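# Fold the towel once, end to end, on the table

## Task

Fold the towel a single time across its length so one end lies on the other with edges roughly matching and no extra folds. It must rest flat and entirely on the table top, away from the basket, with no humps or raised parts. Then release it and move the grippers away; it only counts if it stays that way with nothing holding it.

## Robot and tools

Robot: two arms, left_arm and right_arm, each ending in a parallel two-finger gripper. The names are labels only and do not match the left or right of any image. Occasionally something briefly tugs a held item or nudges a loose one.

World frame: origin at table-top height, midway between the arm bases and roughly 5 to 10 cm back from the near table edge. +x points out across the table, +z points up, and left_arm sits on the +y side. Gripper frame: fingers extend along its own +z and close along its own y. The reported hand point lies between the finger pads, under 1 cm behind the tips.

Row layout (used by execute_actions and move): one flat list of 14 numbers covering both arms, each in [-1, 1]: dx, dy, dz, rx, ry, rz, opening for left_arm, then the same seven for right_arm. Always send all 14 even if one arm stays still. dx..rz are an offset, not a pose, expressed in that gripper's own axes; rx, ry, rz form one rotation vector. Scale: 1.0 equals 0.6 m of travel or 180 degrees. Opening is absolute, not an offset: +1 fully open (0.087 m), -1 closed.

execute_actions(actions): a list of up to 15 actions; each action is a table of up to 15 rows, each row lasting one 1/30 s step. If fewer than 15 rows are given, the final row repeats for the remaining steps. Every row in an action is an offset from the gripper pose measured when that action began (for the first action of a call, the last pose reported in this scene), not from the previous row. An empty list just returns the current state and images.

move(target, speed, blocking): target is one 14-number row, offsets from the pose in the latest result that showed one. Each gripper travels a straight line there, all finishing together in 0.5 to 10 s; anything longer is cut off at 10 s before arriving. speed is top path speed in m/s, 0.002 to 0.5 (default 0.25); rotation is capped at twice that in rad/s. Paths ignore obstacles and the other arm, grippers lag and may overshoot the speed, especially near full reach. Faster contact and targets set deeper past contact press harder. The opening is applied as the move starts. blocking=false returns after 0.5 s while motion continues; then use wait(0) or stop before sending any other motion.

wait(seconds): 0 to 10; arms keep their last command, and it returns early if a running move finishes. stop(): brakes the running move; it needs stopping distance, more when fast, and fingers continue moving. zoom_image(camera, region): region [x0, y0, x1, y1] in pixels of that camera's latest image, at most 504 by 504; cameras are cam_head_left, cam_head_right, cam_high, cam_low, cam_left_wrist, cam_right_wrist. finished_scene(scene): ends the current scene, given its number; irreversible, so only call it once the towel is folded, released and settled.

Controller behavior: each step the commanded pose is limited to within 70 mm and 16 degrees of the measured pose, so large offsets take several actions; after an action the arm continues at most to the last limited pose, so send the remainder next. Position wins over orientation if both cannot be met. Joint friction may leave the hand up to about 31 mm off, and very small commands may not move it. Elbows stop just before full extension. To keep an arm in place, send the offset back to its desired pose in a reply's first call and zeros afterwards, with its correct opening every time. Joint limits (rad), base to gripper: waist -2.618 to 3.054, shoulder 0 to 3.142, elbow 0 to 3.142, wrist pitch -1.571 to 1.571, wrist yaw -1.571 to 1.571, wrist roll -2.094 to 2.094.

Gripping: grip_measured is the finger opening on the command scale (readings may be off by about 1 mm per gripper, constant per scene). To hold cloth, command roughly 0.02 below grip_measured; smaller gaps hold more gently. Pads push up to about 20 N; snapping shut fast can push harder or spring open.

Results: a state line per arm with end_effector_position (m) and end_effector_quat_wxyz in the world frame (printed positions can drift at long reach), Hand target lines, joint positions (last value is opening in m), joint torques (offset, scaled and noisy; not zero in free air), camera images and any changed calibration. A move adds a 'move:' line: done, off_target, moving, held (last step blocked by a check) or fault, plus limits such as paced (pose clipped) or held (steps blocked, after which the arm may surge), and each gripper's remaining distance. If only one arm is named, the other finished normally. 'pose unreachable' means the clearance check altered that arm's command. FAULT lines mean an arm stopped. MOTOR HOT appears from 75 °C; at 90 °C the arm halts for 10 s; at 100 °C the arm goes limp and drops. Holding loads heats motors.

Avoid: knocking anything off the table (outright failure), arms colliding or pressing on each other, striking the bar and plate behind the bases (tops up to 3 cm above the table, no warning), dropping or slamming things, and hard pushes into the table. Leave the towel clear of the basket, open the grippers and lift away before ending.

Each tool is called after "Call:" as a command line: name --argument value for each argument, lists and objects as JSON in quotes; but a table of rows of numbers goes row by row, as --pt "numbers of a row", without its own name.

## Session

Call:
execute_actions --actions '[]'

Scene clock: 0.00 s.
left_arm: end_effector_position=(+0.1350, -0.2227, +0.0676) grip_measured=+0.989 end_effector_quat_wxyz=(+0.293, +0.361, +0.876, -0.131) | right_arm: end_effector_position=(+0.2843, -0.3815, +0.0498) grip_measured=+1.000 end_effector_quat_wxyz=(+0.241, +0.106, +0.964, -0.025)
Joint positions: left_arm=[-1.362  2.222  1.925 -0.698 -0.326 -0.501  0.087] | right_arm=[-0.302  1.501  0.901 -0.514 -0.051 -0.123  0.087]
Joint velocities: left_arm=[-0.007 -0.022 -0.012 -0.066 -0.007 -0.007 -0.   ] | right_arm=[-0.002  0.007  0.007 -0.007 -0.022  0.022  0.   ]
Joint torques (N m, as the arm reports them, + toward a larger angle): no reading
Hand target (left_arm): +0.135, -0.223, +0.068; +0.293, +0.361, +0.876, -0.131
Hand target (right_arm): +0.284, -0.382, +0.050; +0.241, +0.106, +0.964, -0.025

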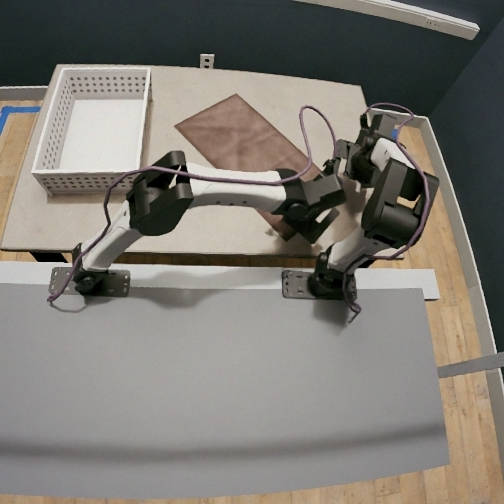

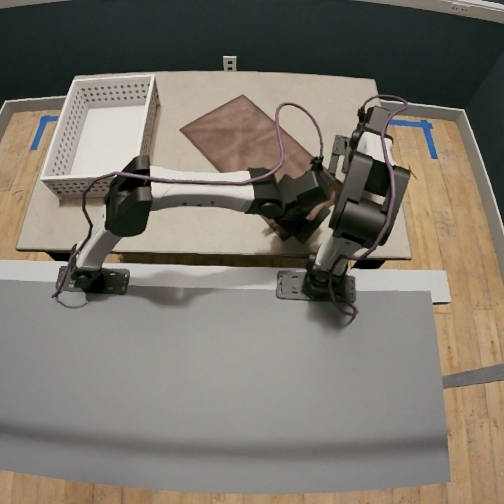

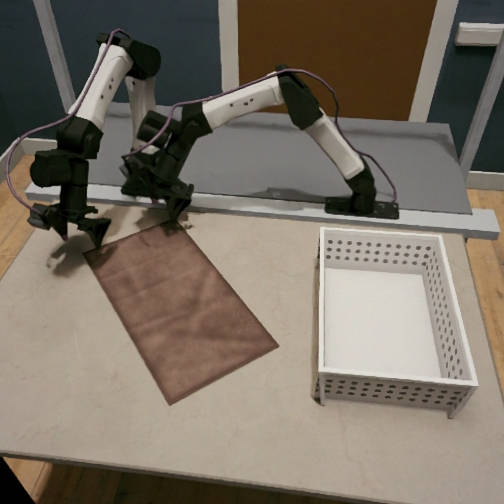

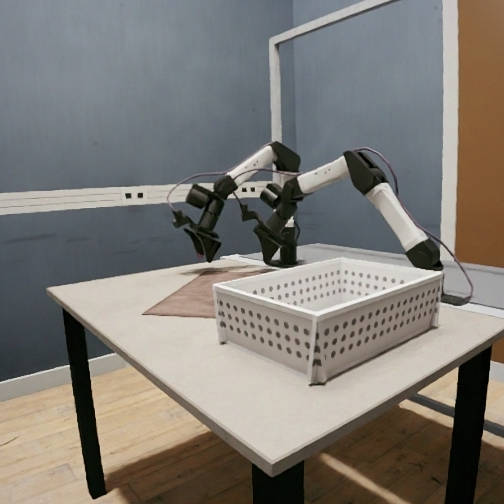

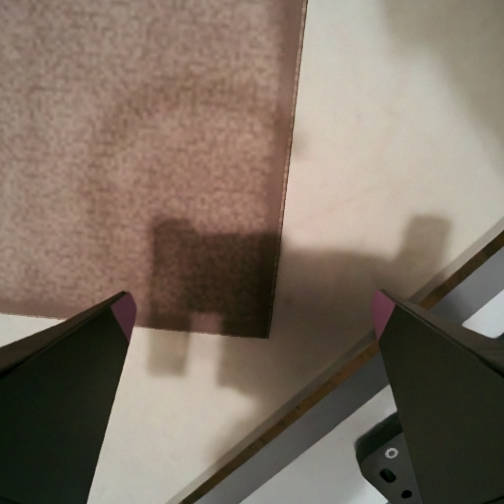

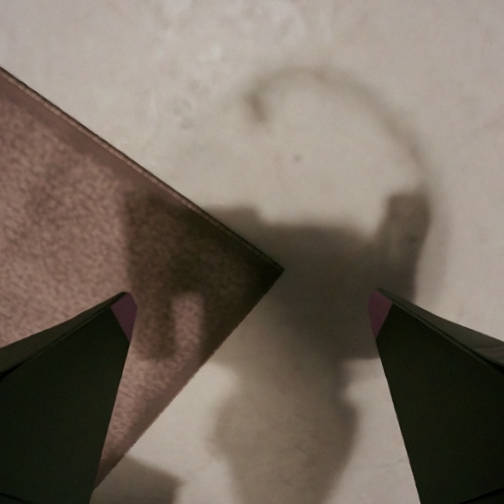

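Call:
move --target '[0.076,-0.002,0.032,0,0,0,0.1,0.04,0,0.026,0.065,0,0.122,0.1]' --speed 0.15

Scene clock: 5.63 s.
left_arm: end_effector_position=(+0.1232, -0.2120, +0.0289) grip_measured=+0.100 end_effector_quat_wxyz=(+0.299, +0.359, +0.874, -0.131) | right_arm: end_effector_position=(+0.2693, -0.3805, +0.0275) grip_measured=+0.100 end_effector_quat_wxyz=(+0.224, +0.311, +0.921, -0.073)
Joint positions: left_arm=[-1.387  2.189  1.713 -0.518 -0.349 -0.522  0.048] | right_arm=[-0.249  1.501  0.812 -0.459  0.166  0.312  0.048]
Joint velocities: left_arm=[ 0.002 -0.022 -0.002 -0.095 -0.066 -0.007 -0.001] | right_arm=[-0.002 -0.002 -0.027 -0.051 -0.037  0.007  0.001]
Joint torques (N m, as the arm reports them, + toward a larger angle): left_arm=[ -0.65 -12.97   4.7    1.38  -0.16  -0.09] | right_arm=[ 1.   -6.9   5.64  1.32  0.25  0.06]
Hand target (left_arm): +0.116, -0.207, +0.024; +0.292, +0.361, +0.876, -0.130
Hand target (right_arm): +0.271, -0.379, +0.025; +0.229, +0.312, +0.919, -0.077
Off the commanded pose (left_arm): 0.010 m, 1 deg.
Off the commanded pose (right_arm): 0.004 m, 1 deg.
move: done
camera_calibration (this result's frames):
cam_left_wrist: T_world_to_cam=[[-0.711494, -0.702678, -0.00446624, -0.0588487], [-0.687584, 0.694871, 0.210673, 0.245209], [-0.144932, 0.152964, -0.977546, 0.227443], [0, 0, 0, 1]] pos_world=[0.159695, -0.246531, 0.170415]
cam_right_wrist: T_world_to_cam=[[-0.618861, -0.785456, -0.00839122, -0.13376], [-0.729749, 0.570952, 0.376138, 0.428838], [-0.290649, 0.238901, -0.926526, 0.336476], [0, 0, 0, 1]] pos_world=[0.327962, -0.430293, 0.149329]

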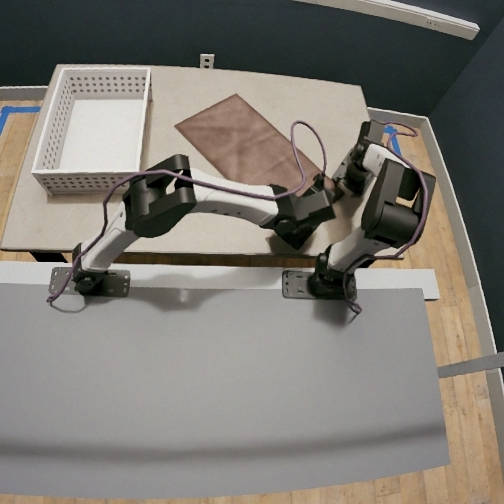

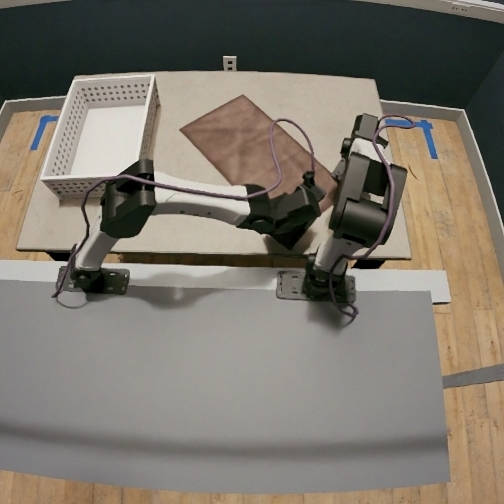

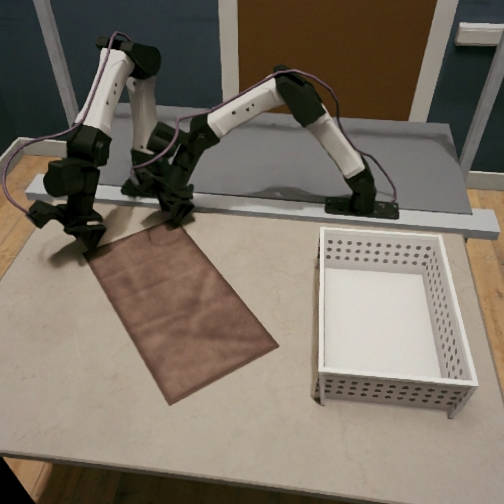

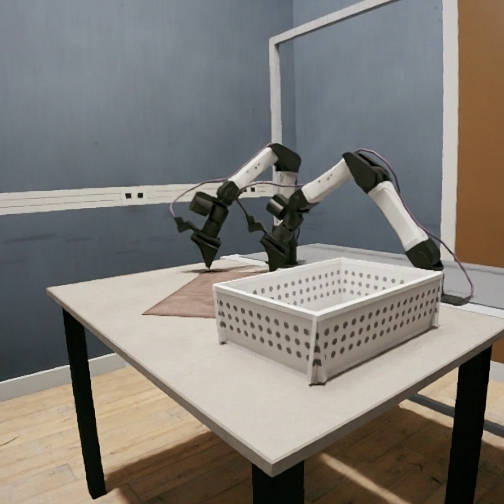

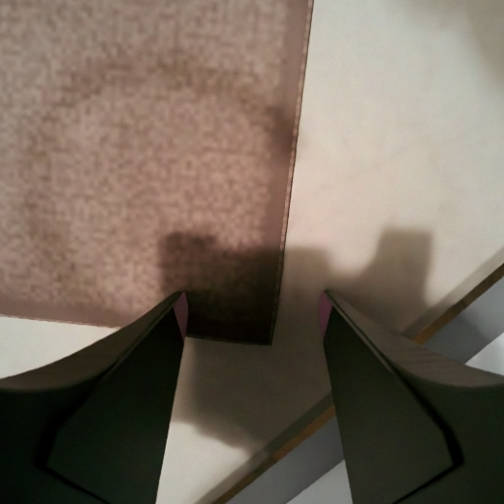

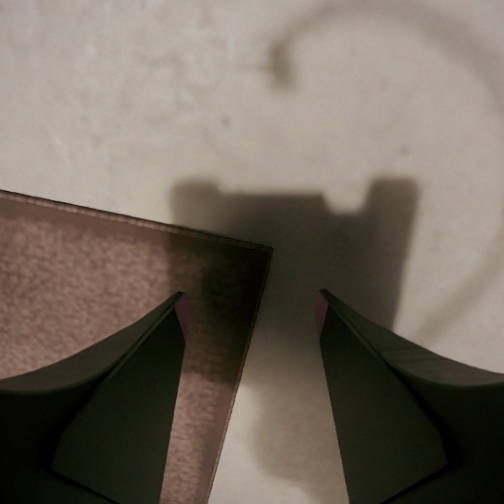

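Call:
move --target '[0.03,0.001,0.04,0,0,0,0.1,0.021,0,0.042,0,0,0,0.1]' --speed 0.04

Call:
execute_actions --actions '[[[0.006,0,0.008,0,0,0,-0.1,0.005,0,0.009,0,0,0,-0.1],[0.006,0,0.008,0,0,0,-0.1,0.005,0,0.009,0,0,0,-0.1],[0.006,0,0.008,0,0,0,-0.1,0.005,0,0.009,0,0,0,-0.1],[0.006,0,0.008,0,0,0,-0.3,0.005,0,0.009,0,0,0,-0.3],[0.006,0,0.008,0,0,0,-0.3,0.005,0,0.009,0,0,0,-0.3],[0.006,0,0.008,0,0,0,-0.3,0.005,0,0.009,0,0,0,-0.3],[0.006,0,0.008,0,0,0,-0.5,0.005,0,0.009,0,0,0,-0.5],[0.006,0,0.008,0,0,0,-0.5,0.005,0,0.009,0,0,0,-0.5],[0.006,0,0.008,0,0,0,-0.5,0.005,0,0.009,0,0,0,-0.5],[0.006,0,0.008,0,0,0,-0.7,0.005,0,0.009,0,0,0,-0.7],[0.006,0,0.008,0,0,0,-0.7,0.005,0,0.009,0,0,0,-0.7],[0.006,0,0.008,0,0,0,-0.7,0.005,0,0.009,0,0,0,-0.7],[0.006,0,0.008,0,0,0,-0.85,0.005,0,0.009,0,0,0,-0.85]],[[0.006,0,0.008,0,0,0,-1,0.005,0,0.009,0,0,0,-1]]]'

Call:
move --target '[-0.07,0.02,-0.09,0,0,0,-1,-0.053,0.02,-0.104,0,0,0,-1]' --speed 0.1

Scene clock: 8.47 s.
left_arm: end_effector_position=(+0.1271, -0.2233, +0.0291) grip_measured=+0.100 end_effector_quat_wxyz=(+0.318, +0.349, +0.868, -0.153) | right_arm: end_effector_position=(+0.2723, -0.3814, +0.0113) grip_measured=+0.100 end_effector_quat_wxyz=(+0.233, +0.312, +0.918, -0.073)
Joint positions: left_arm=[-1.387  2.189  1.685 -0.427 -0.361 -0.521  0.048] | right_arm=[-0.249  1.53   0.76  -0.359  0.168  0.314  0.048]
Joint velocities: left_arm=[-0.007 -0.002 -0.012 -0.051 -0.007  0.022  0.   ] | right_arm=[-0.012 -0.007  0.007  0.037  0.007  0.037 -0.   ]
Joint torques (N m, as the arm reports them, + toward a larger angle): left_arm=[ 0.21 -9.78  4.12  1.47 -0.06 -0.02] | right_arm=[-0.27 -4.48  5.13  1.34  0.09 -0.06]
Hand target (left_arm): +0.124, -0.212, -0.000; +0.299, +0.359, +0.875, -0.131
Hand target (right_arm): +0.269, -0.381, -0.000; +0.224, +0.311, +0.921, -0.073
Off the commanded pose (left_arm): 0.032 m, 4 deg.
Off the commanded pose (right_arm): 0.012 m, 1 deg.
move: off_target (left_arm, right_arm)
camera_calibration (this result's frames):
cam_left_wrist: T_world_to_cam=[[-0.707845, -0.70598, 0.0233951, -0.0660201], [-0.69507, 0.702042, 0.154968, 0.25991], [-0.125828, 0.0934318, -0.987643, 0.214601], [0, 0, 0, 1]] pos_world=[0.160927, -0.249127, 0.173216]
cam_right_wrist: T_world_to_cam=[[-0.620967, -0.783691, -0.0150904, -0.131383], [-0.734838, 0.575342, 0.359158, 0.440927], [-0.272787, 0.234115, -0.933155, 0.31599], [0, 0, 0, 1]] pos_world=[0.328624, -0.430625, 0.134522]

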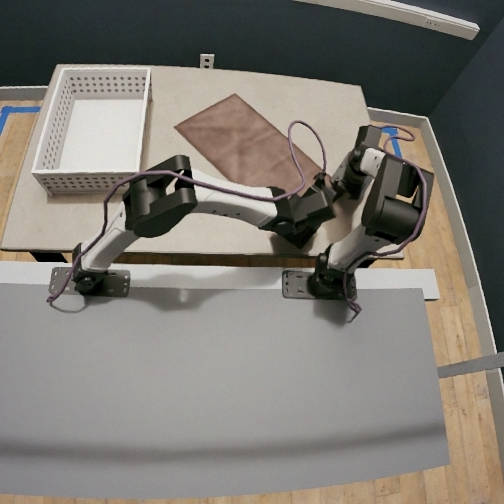

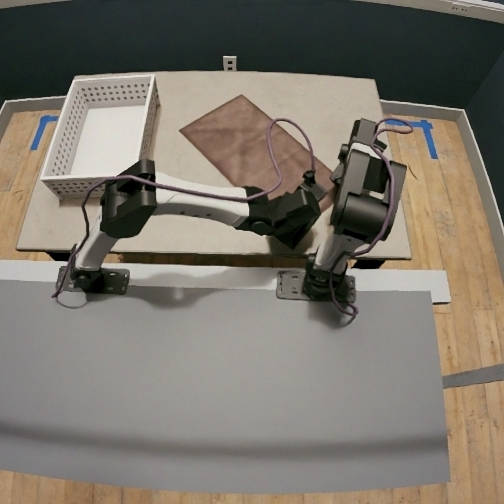

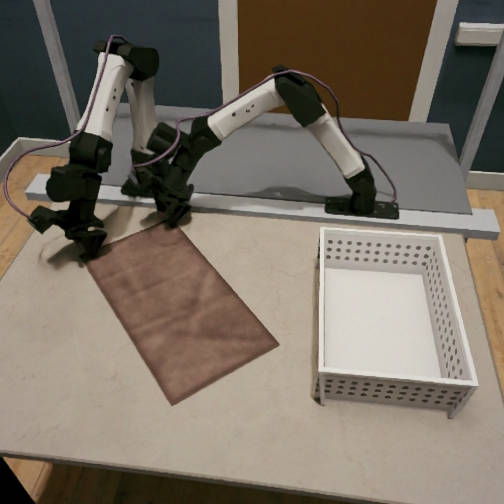

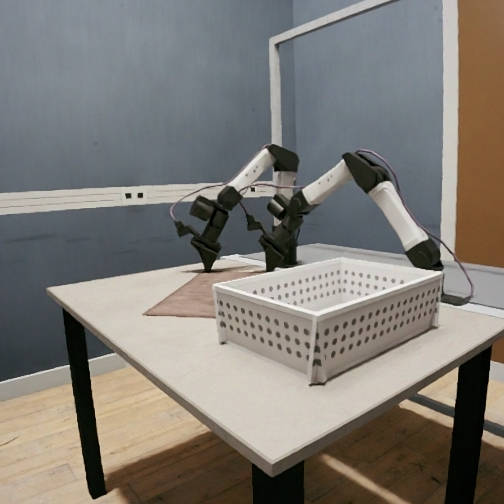

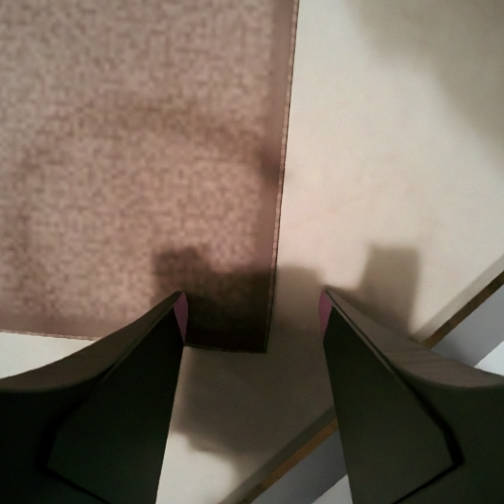

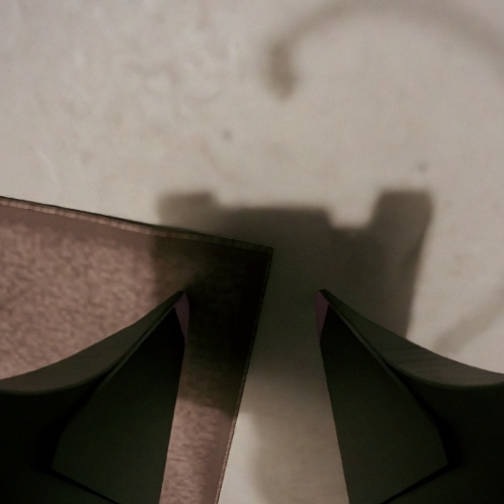

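Scene clock: 9.47 s.
left_arm: end_effector_position=(+0.1291, -0.2277, +0.0320) grip_measured=-0.958 end_effector_quat_wxyz=(+0.326, +0.345, +0.866, -0.159) | right_arm: end_effector_position=(+0.2756, -0.3823, +0.0125) grip_measured=-0.926 end_effector_quat_wxyz=(+0.240, +0.312, +0.916, -0.073)
Joint positions: left_arm=[-1.387  2.189  1.685 -0.405 -0.368 -0.52   0.002] | right_arm=[-0.249  1.53   0.76  -0.345  0.167  0.314  0.003]
Joint velocities: left_arm=[-0.012 -0.017  0.007 -0.037  0.11   0.037 -0.001] | right_arm=[ 0.002  0.002  0.002  0.081  0.007 -0.007  0.001]
Joint torques (N m, as the arm reports them, + toward a larger angle): left_arm=[  0.32 -11.56   6.24   1.5   -0.19   0.04] | right_arm=[-0.14 -5.89  5.48  1.37  0.12 -0.02]
Hand target (left_arm): +0.129, -0.226, +0.025; +0.324, +0.346, +0.867, -0.155
Hand target (right_arm): +0.275, -0.382, +0.006; +0.238, +0.312, +0.917, -0.073
Off the commanded pose (left_arm): 0.007 m, 1 deg.
Off the commanded pose (right_arm): 0.007 m, 0 deg.
camera_calibration (this result's frames):
cam_left_wrist: T_world_to_cam=[[-0.705699, -0.707823, 0.0312385, -0.0687395], [-0.698831, 0.702643, 0.133898, 0.265167], [-0.116725, 0.072661, -0.990503, 0.212277], [0, 0, 0, 1]] pos_world=[0.161576, -0.250397, 0.176903]
cam_right_wrist: T_world_to_cam=[[-0.620594, -0.783855, -0.0208511, -0.130118], [-0.739767, 0.576457, 0.347047, 0.445373], [-0.260015, 0.2308, -0.937616, 0.313396], [0, 0, 0, 1]] pos_world=[0.33021, -0.431064, 0.136567]

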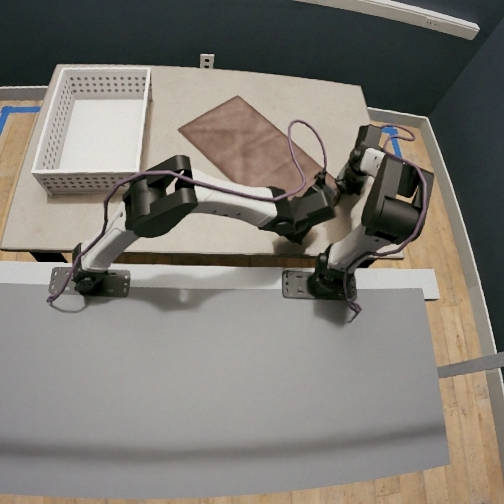

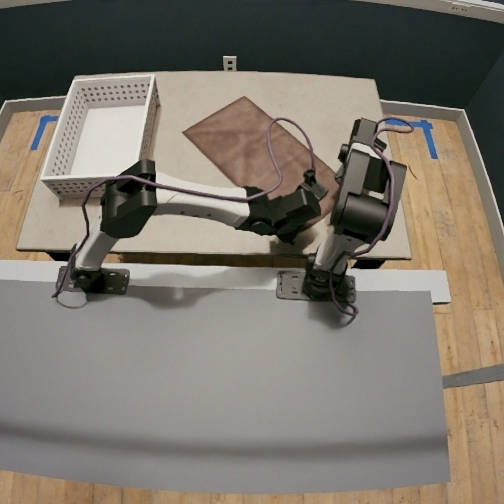

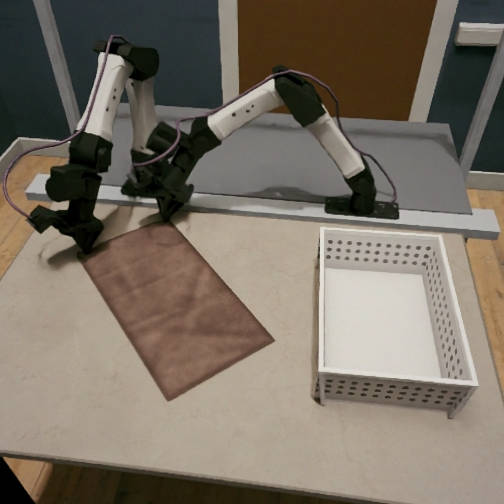

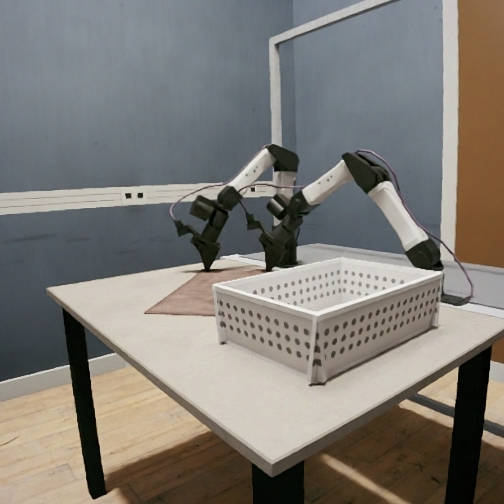

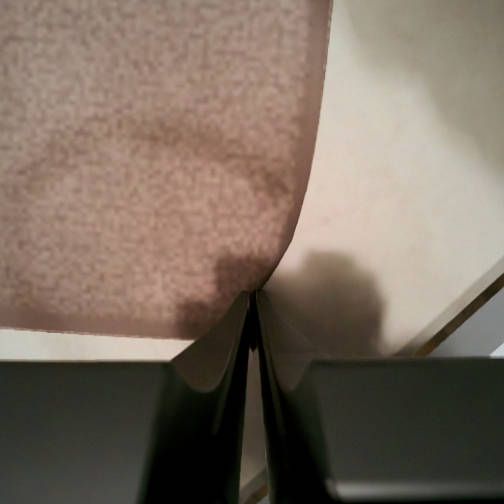

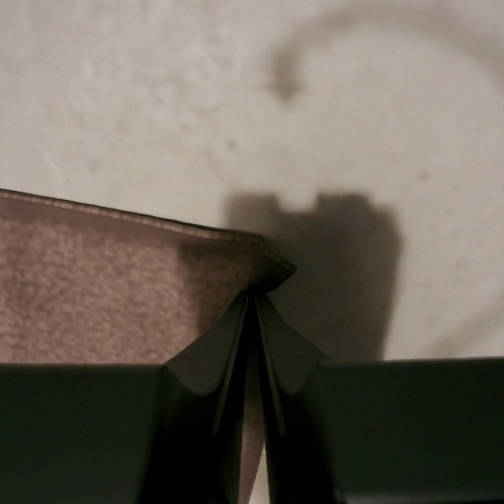

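Scene clock: 10.77 s.
left_arm: end_effector_position=(+0.1330, -0.2099, +0.0845) grip_measured=-0.958 end_effector_quat_wxyz=(+0.324, +0.348, +0.867, -0.148) | right_arm: end_effector_position=(+0.2737, -0.3716, +0.0712) grip_measured=-0.926 end_effector_quat_wxyz=(+0.223, +0.312, +0.921, -0.068)
Joint positions: left_arm=[-1.373  2.1    1.763 -0.591 -0.367 -0.507  0.002] | right_arm=[-0.215  1.452  0.954 -0.658  0.171  0.347  0.003]
Joint velocities: left_arm=[-0.012  0.007 -0.012 -0.066 -0.051  0.007 -0.   ] | right_arm=[-0.017  0.007 -0.007 -0.081  0.051  0.037 -0.001]
Joint torques (N m, as the arm reports them, + toward a larger angle): left_arm=[  0.93 -12.94   9.09   1.24  -0.08   0.08] | right_arm=[ 0.9  -8.26  9.16  1.07  0.3   0.05]
Hand target (left_arm): +0.136, -0.212, +0.099; +0.327, +0.345, +0.865, -0.159
Hand target (right_arm): +0.280, -0.372, +0.082; +0.240, +0.312, +0.916, -0.072
Off the commanded pose (left_arm): 0.016 m, 1 deg.
Off the commanded pose (right_arm): 0.013 m, 2 deg.
move: off_target (left_arm, right_arm)
camera_calibration (this result's frames):
cam_left_wrist: T_world_to_cam=[[-0.703705, -0.710378, 0.012715, -0.0542806], [-0.701226, 0.697297, 0.148521, 0.246375], [-0.114372, 0.0955991, -0.988827, 0.267755], [0, 0, 0, 1]] pos_world=[0.165191, -0.235954, 0.228862]
cam_right_wrist: T_world_to_cam=[[-0.618549, -0.785565, -0.0168814, -0.123158], [-0.730473, 0.566989, 0.3807, 0.408914], [-0.289493, 0.247813, -0.924544, 0.378996], [0, 0, 0, 1]] pos_world=[0.332238, -0.422518, 0.192646]

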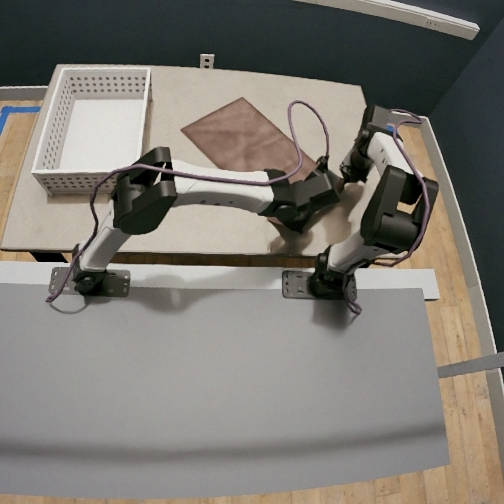

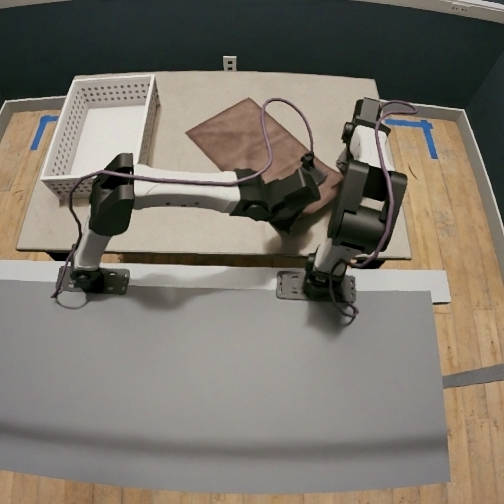

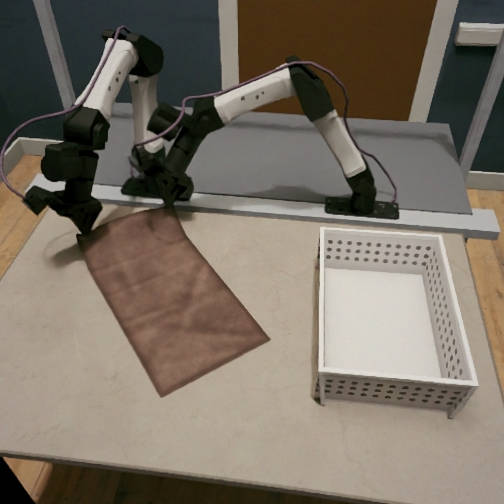

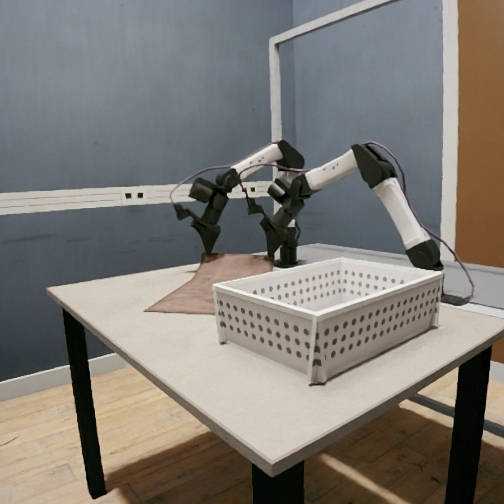

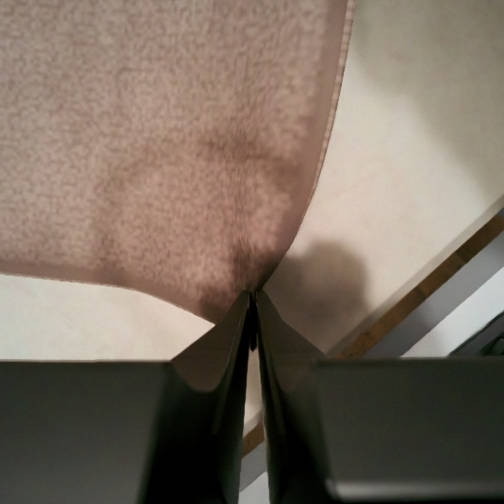

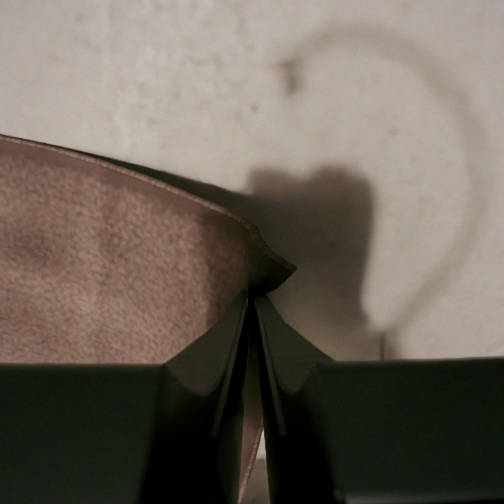

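Call:
move --target '[-0.145,0.218,-0.14,0,0,0,-1,-0.131,0.216,-0.155,0,0,0,-1]' --speed 0.15

Call:
move --target '[-0.02,0.27,0.02,0,0,0,-1,-0.035,0.265,0.04,0,0,0,-1]' --speed 0.15

Scene clock: 13.67 s.
left_arm: end_effector_position=(+0.2328, -0.1192, +0.1884) grip_measured=-0.958 end_effector_quat_wxyz=(+0.321, +0.347, +0.870, -0.139) | right_arm: end_effector_position=(+0.3679, -0.2878, +0.1915) grip_measured=-0.926 end_effector_quat_wxyz=(+0.219, +0.309, +0.923, -0.064)
Joint positions: left_arm=[-1.082  1.894  1.874 -0.86  -0.195 -0.271  0.002] | right_arm=[ 0.088  1.811  1.814 -1.23   0.273  0.632  0.003]
Joint velocities: left_arm=[-0.002 -0.002  0.007 -0.007 -0.037 -0.037 -0.   ] | right_arm=[-0.012 -0.002  0.007 -0.022 -0.051 -0.037 -0.001]
Joint torques (N m, as the arm reports them, + toward a larger angle): left_arm=[  0.56 -10.99   9.09   1.27   0.01   0.11] | right_arm=[ 0.53 -8.84  9.12  0.93  0.4   0.06]
Hand target (left_arm): +0.232, -0.118, +0.201; +0.326, +0.348, +0.867, -0.147
Hand target (right_arm): +0.373, -0.287, +0.192; +0.223, +0.311, +0.921, -0.070
Off the commanded pose (left_arm): 0.012 m, 1 deg.
Off the commanded pose (right_arm): 0.006 m, 1 deg.
move: off_target (left_arm)
camera_calibration (this result's frames):
cam_left_wrist: T_world_to_cam=[[-0.698238, -0.715865, -0.00141517, 0.0797952], [-0.706631, 0.688913, 0.161467, 0.235451], [-0.114613, 0.113742, -0.986877, 0.375165], [0, 0, 0, 1]] pos_world=[0.265092, -0.147755, 0.332337]
cam_right_wrist: T_world_to_cam=[[-0.612732, -0.790026, -0.0204481, 0.000209206], [-0.732087, 0.55767, 0.391219, 0.380362], [-0.29767, 0.254683, -0.92007, 0.500803], [0, 0, 0, 1]] pos_world=[0.427661, -0.339497, 0.311973]

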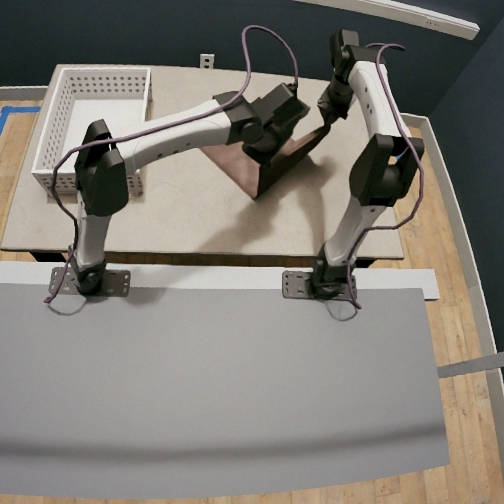

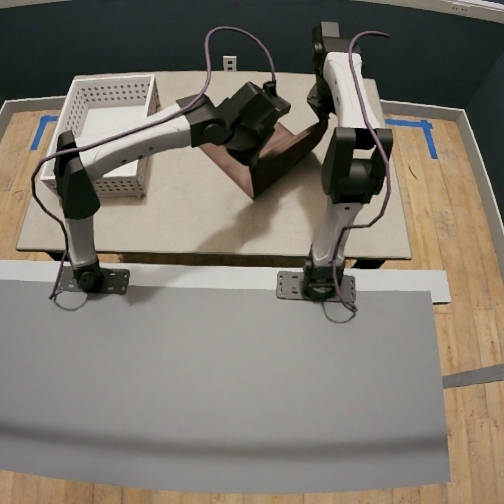

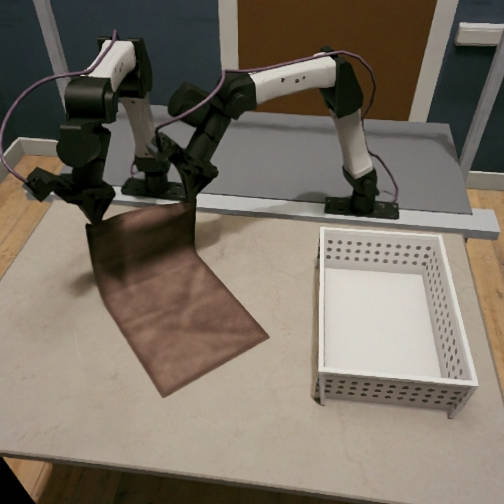

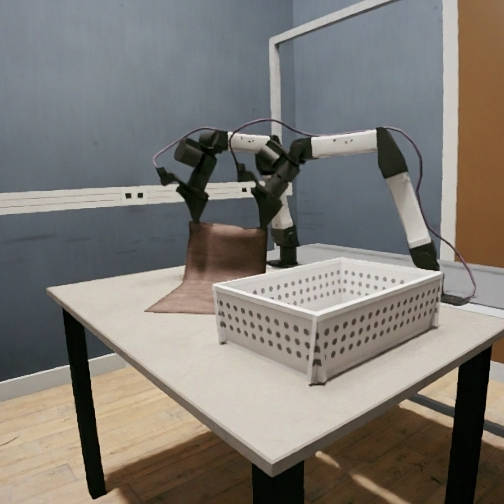

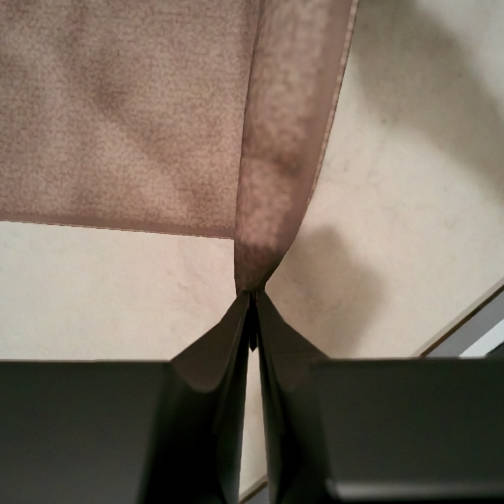

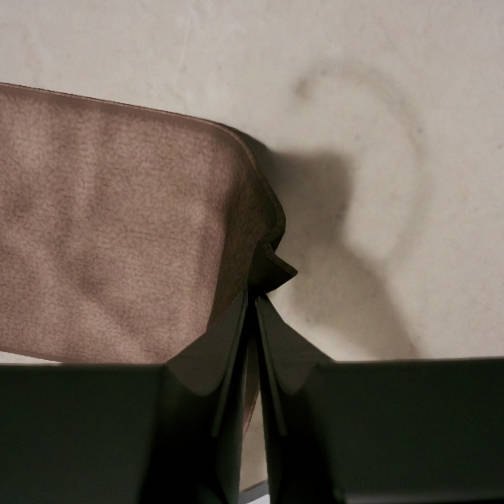

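Scene clock: 15.30 s.
left_arm: end_effector_position=(+0.3561, -0.0130, +0.1854) grip_measured=-0.958 end_effector_quat_wxyz=(+0.323, +0.344, +0.872, -0.132) | right_arm: end_effector_position=(+0.4861, -0.1794, +0.1823) grip_measured=-0.926 end_effector_quat_wxyz=(+0.258, +0.300, +0.918, -0.034)
Joint positions: left_arm=[-0.673  1.864  1.813 -0.811  0.056  0.04   0.002] | right_arm=[ 0.3    2.49   2.835 -1.53   0.326  0.814  0.003]
Joint velocities: left_arm=[ 0.007 -0.017  0.007 -0.007 -0.022 -0.007 -0.001] | right_arm=[ 0.002  0.012 -0.002 -0.037  0.051  0.037 -0.   ]
Joint torques (N m, as the arm reports them, + toward a larger angle): left_arm=[ 0.41 -9.58  7.08  1.58  0.07  0.05] | right_arm=[  0.33 -14.87   7.95   0.95   0.4    0.06]
Hand target (left_arm): +0.356, -0.014, +0.185; +0.323, +0.348, +0.869, -0.136
Hand target (right_arm): +0.488, -0.179, +0.183; +0.264, +0.304, +0.915, -0.038
Off the commanded pose (left_arm): 0.002 m, 1 deg.
Off the commanded pose (right_arm): 0.002 m, 6 deg.
elbow stopped short (right arm): the move would have taken joint 3 (elbow) straighter than the controller allows; a more bent joint 3 avoids this.
move: off_target (right_arm)
camera_calibration (this result's frames):
cam_left_wrist: T_world_to_cam=[[-0.690442, -0.723299, -0.0113024, 0.240928], [-0.714911, 0.679884, 0.163279, 0.252441], [-0.110416, 0.120815, -0.986515, 0.372782], [0, 0, 0, 1]] pos_world=[0.38798, -0.0424049, 0.32926]
cam_right_wrist: T_world_to_cam=[[-0.582031, -0.807483, -0.0959756, 0.15374], [-0.782996, 0.524667, 0.334128, 0.439262], [-0.219447, 0.269621, -0.937629, 0.467758], [0, 0, 0, 1]] pos_world=[0.53607, -0.232442, 0.306569]

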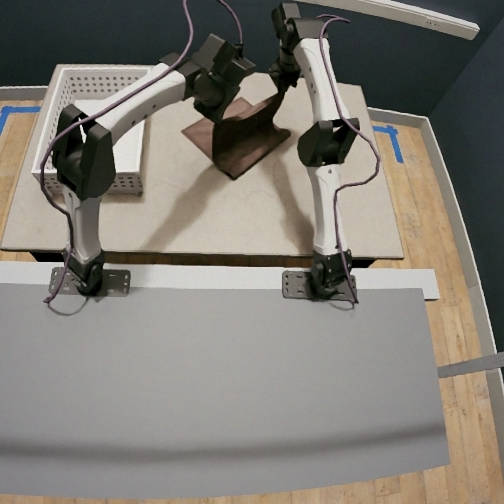

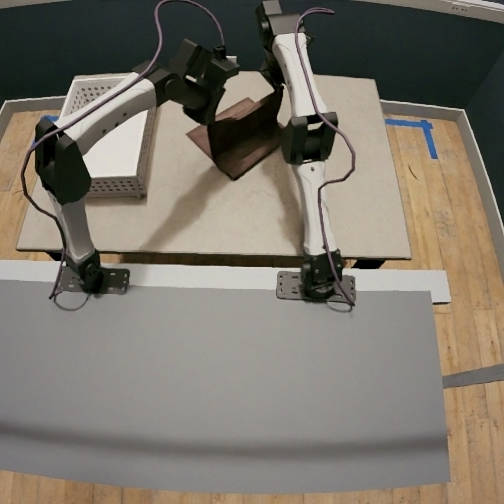

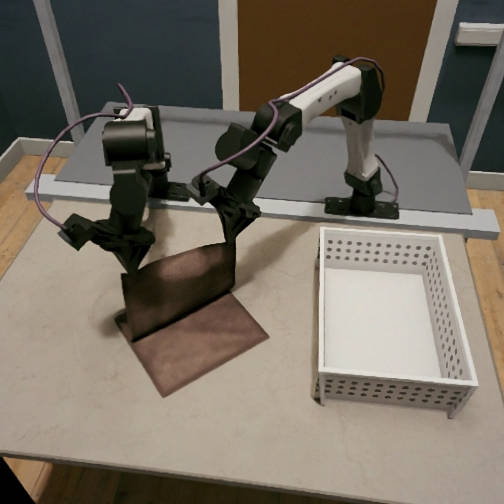

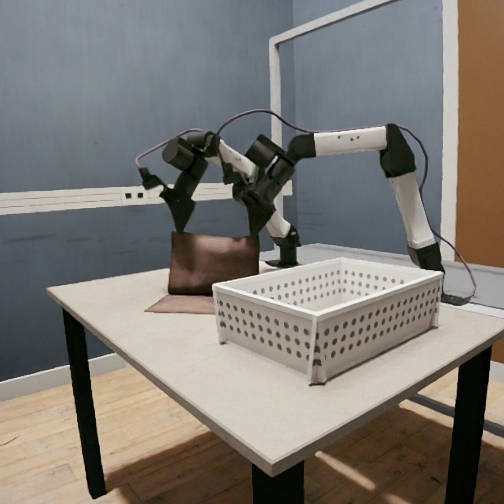

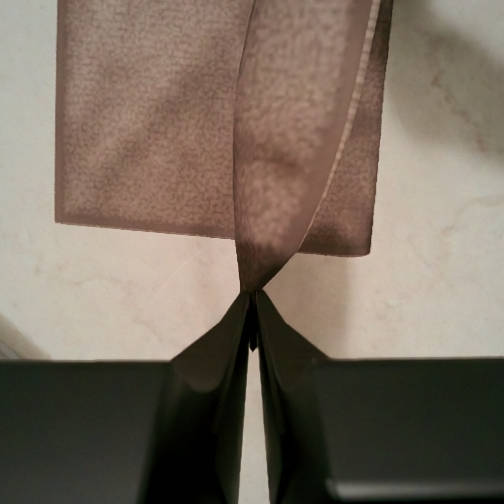

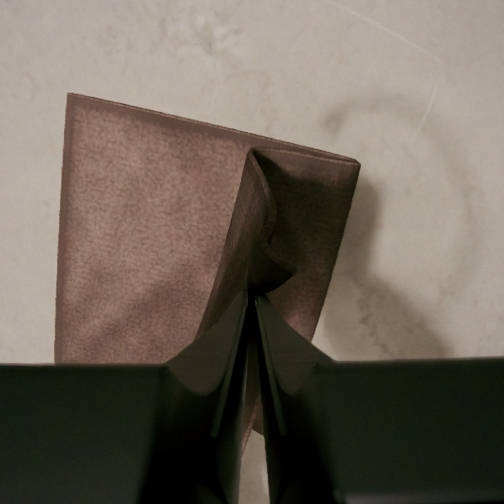

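Call:
move --target '[-0.09,-0.287,-0.152,0,0,0,-1,-0.042,-0.253,-0.211,0.03,-0.07,0,-1]' --speed 0.15

Scene clock: 19.10 s.
left_arm: end_effector_position=(+0.2236, -0.1221, +0.2885) grip_measured=-0.958 end_effector_quat_wxyz=(+0.329, +0.347, +0.866, -0.147) | right_arm: end_effector_position=(+0.3572, -0.2821, +0.2873) grip_measured=-0.926 end_effector_quat_wxyz=(+0.336, +0.304, +0.885, -0.103)
Joint positions: left_arm=[-1.103  2.224  2.854 -1.488 -0.206 -0.283  0.002] | right_arm=[ 0.197  1.724  2.032 -1.352  0.478  0.669  0.003]
Joint velocities: left_arm=[-0.012 -0.007  0.007 -0.022 -0.007 -0.007  0.001] | right_arm=[ 0.007  0.007 -0.002 -0.095 -0.037 -0.051  0.001]
Joint torques (N m, as the arm reports them, + toward a larger angle): left_arm=[ 0.4  -9.77  7.34  1.45 -0.21 -0.1 ] | right_arm=[-1.04 -9.79  5.02  1.37  0.46 -0.13]
Hand target (left_arm): +0.225, -0.122, +0.290; +0.333, +0.342, +0.866, -0.146
Hand target (right_arm): +0.358, -0.289, +0.288; +0.342, +0.306, +0.881, -0.110
Off the commanded pose (left_arm): 0.004 m, 2 deg.
Off the commanded pose (right_arm): 0.008 m, 1 deg.
elbow stopped short (left arm): the move would have taken joint 3 (elbow) straighter than the controller allows; a more bent joint 3 avoids this.
move: done
camera_calibration (this result's frames):
cam_left_wrist: T_world_to_cam=[[-0.701743, -0.7124, 0.00646171, 0.0704208], [-0.704928, 0.695639, 0.13843, 0.221927], [-0.103113, 0.0925872, -0.990351, 0.469061], [0, 0, 0, 1]] pos_world=[0.254226, -0.147642, 0.433359]
cam_right_wrist: T_world_to_cam=[[-0.619572, -0.784348, -0.0304603, 0.00702136], [-0.77942, 0.610158, 0.142165, 0.435117], [-0.092921, 0.111823, -0.989374, 0.490821], [0, 0, 0, 1]] pos_world=[0.389097, -0.314868, 0.423962]

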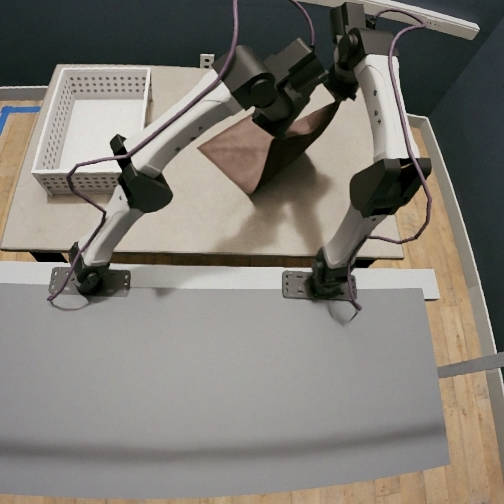

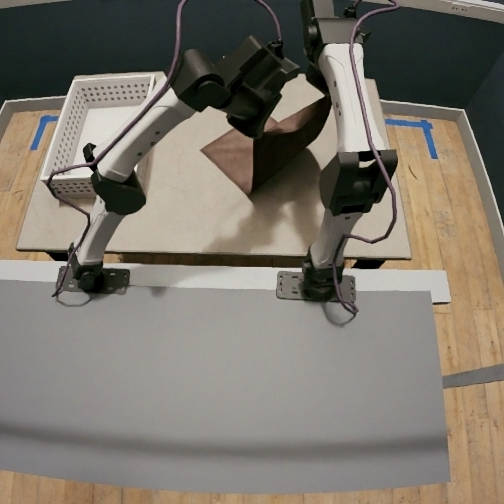

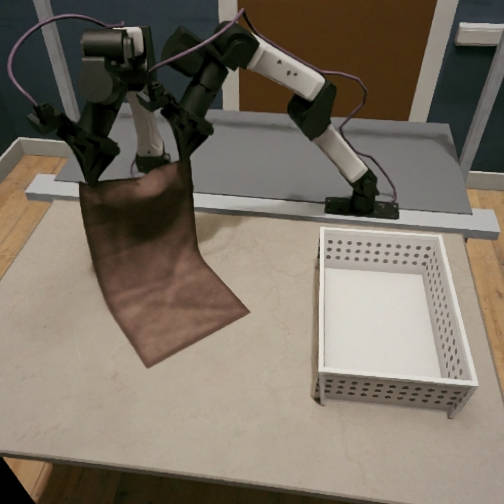

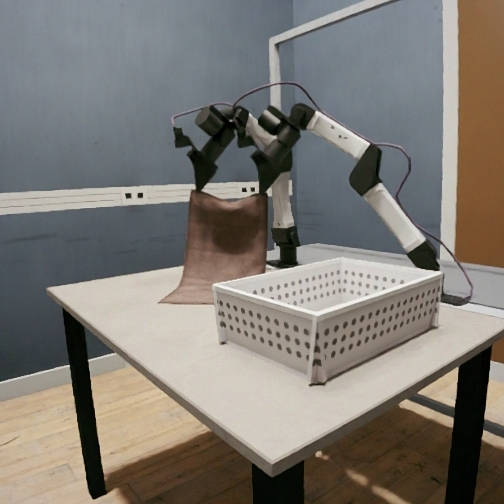

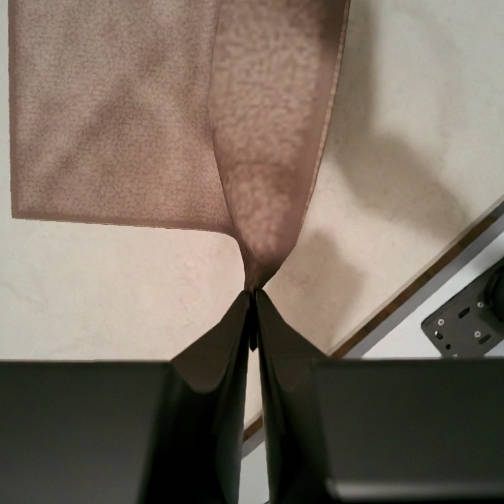

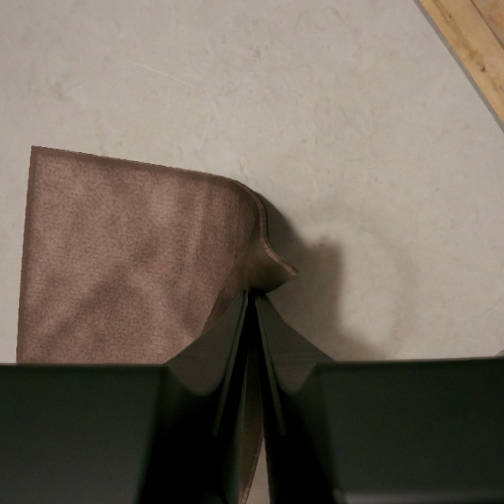

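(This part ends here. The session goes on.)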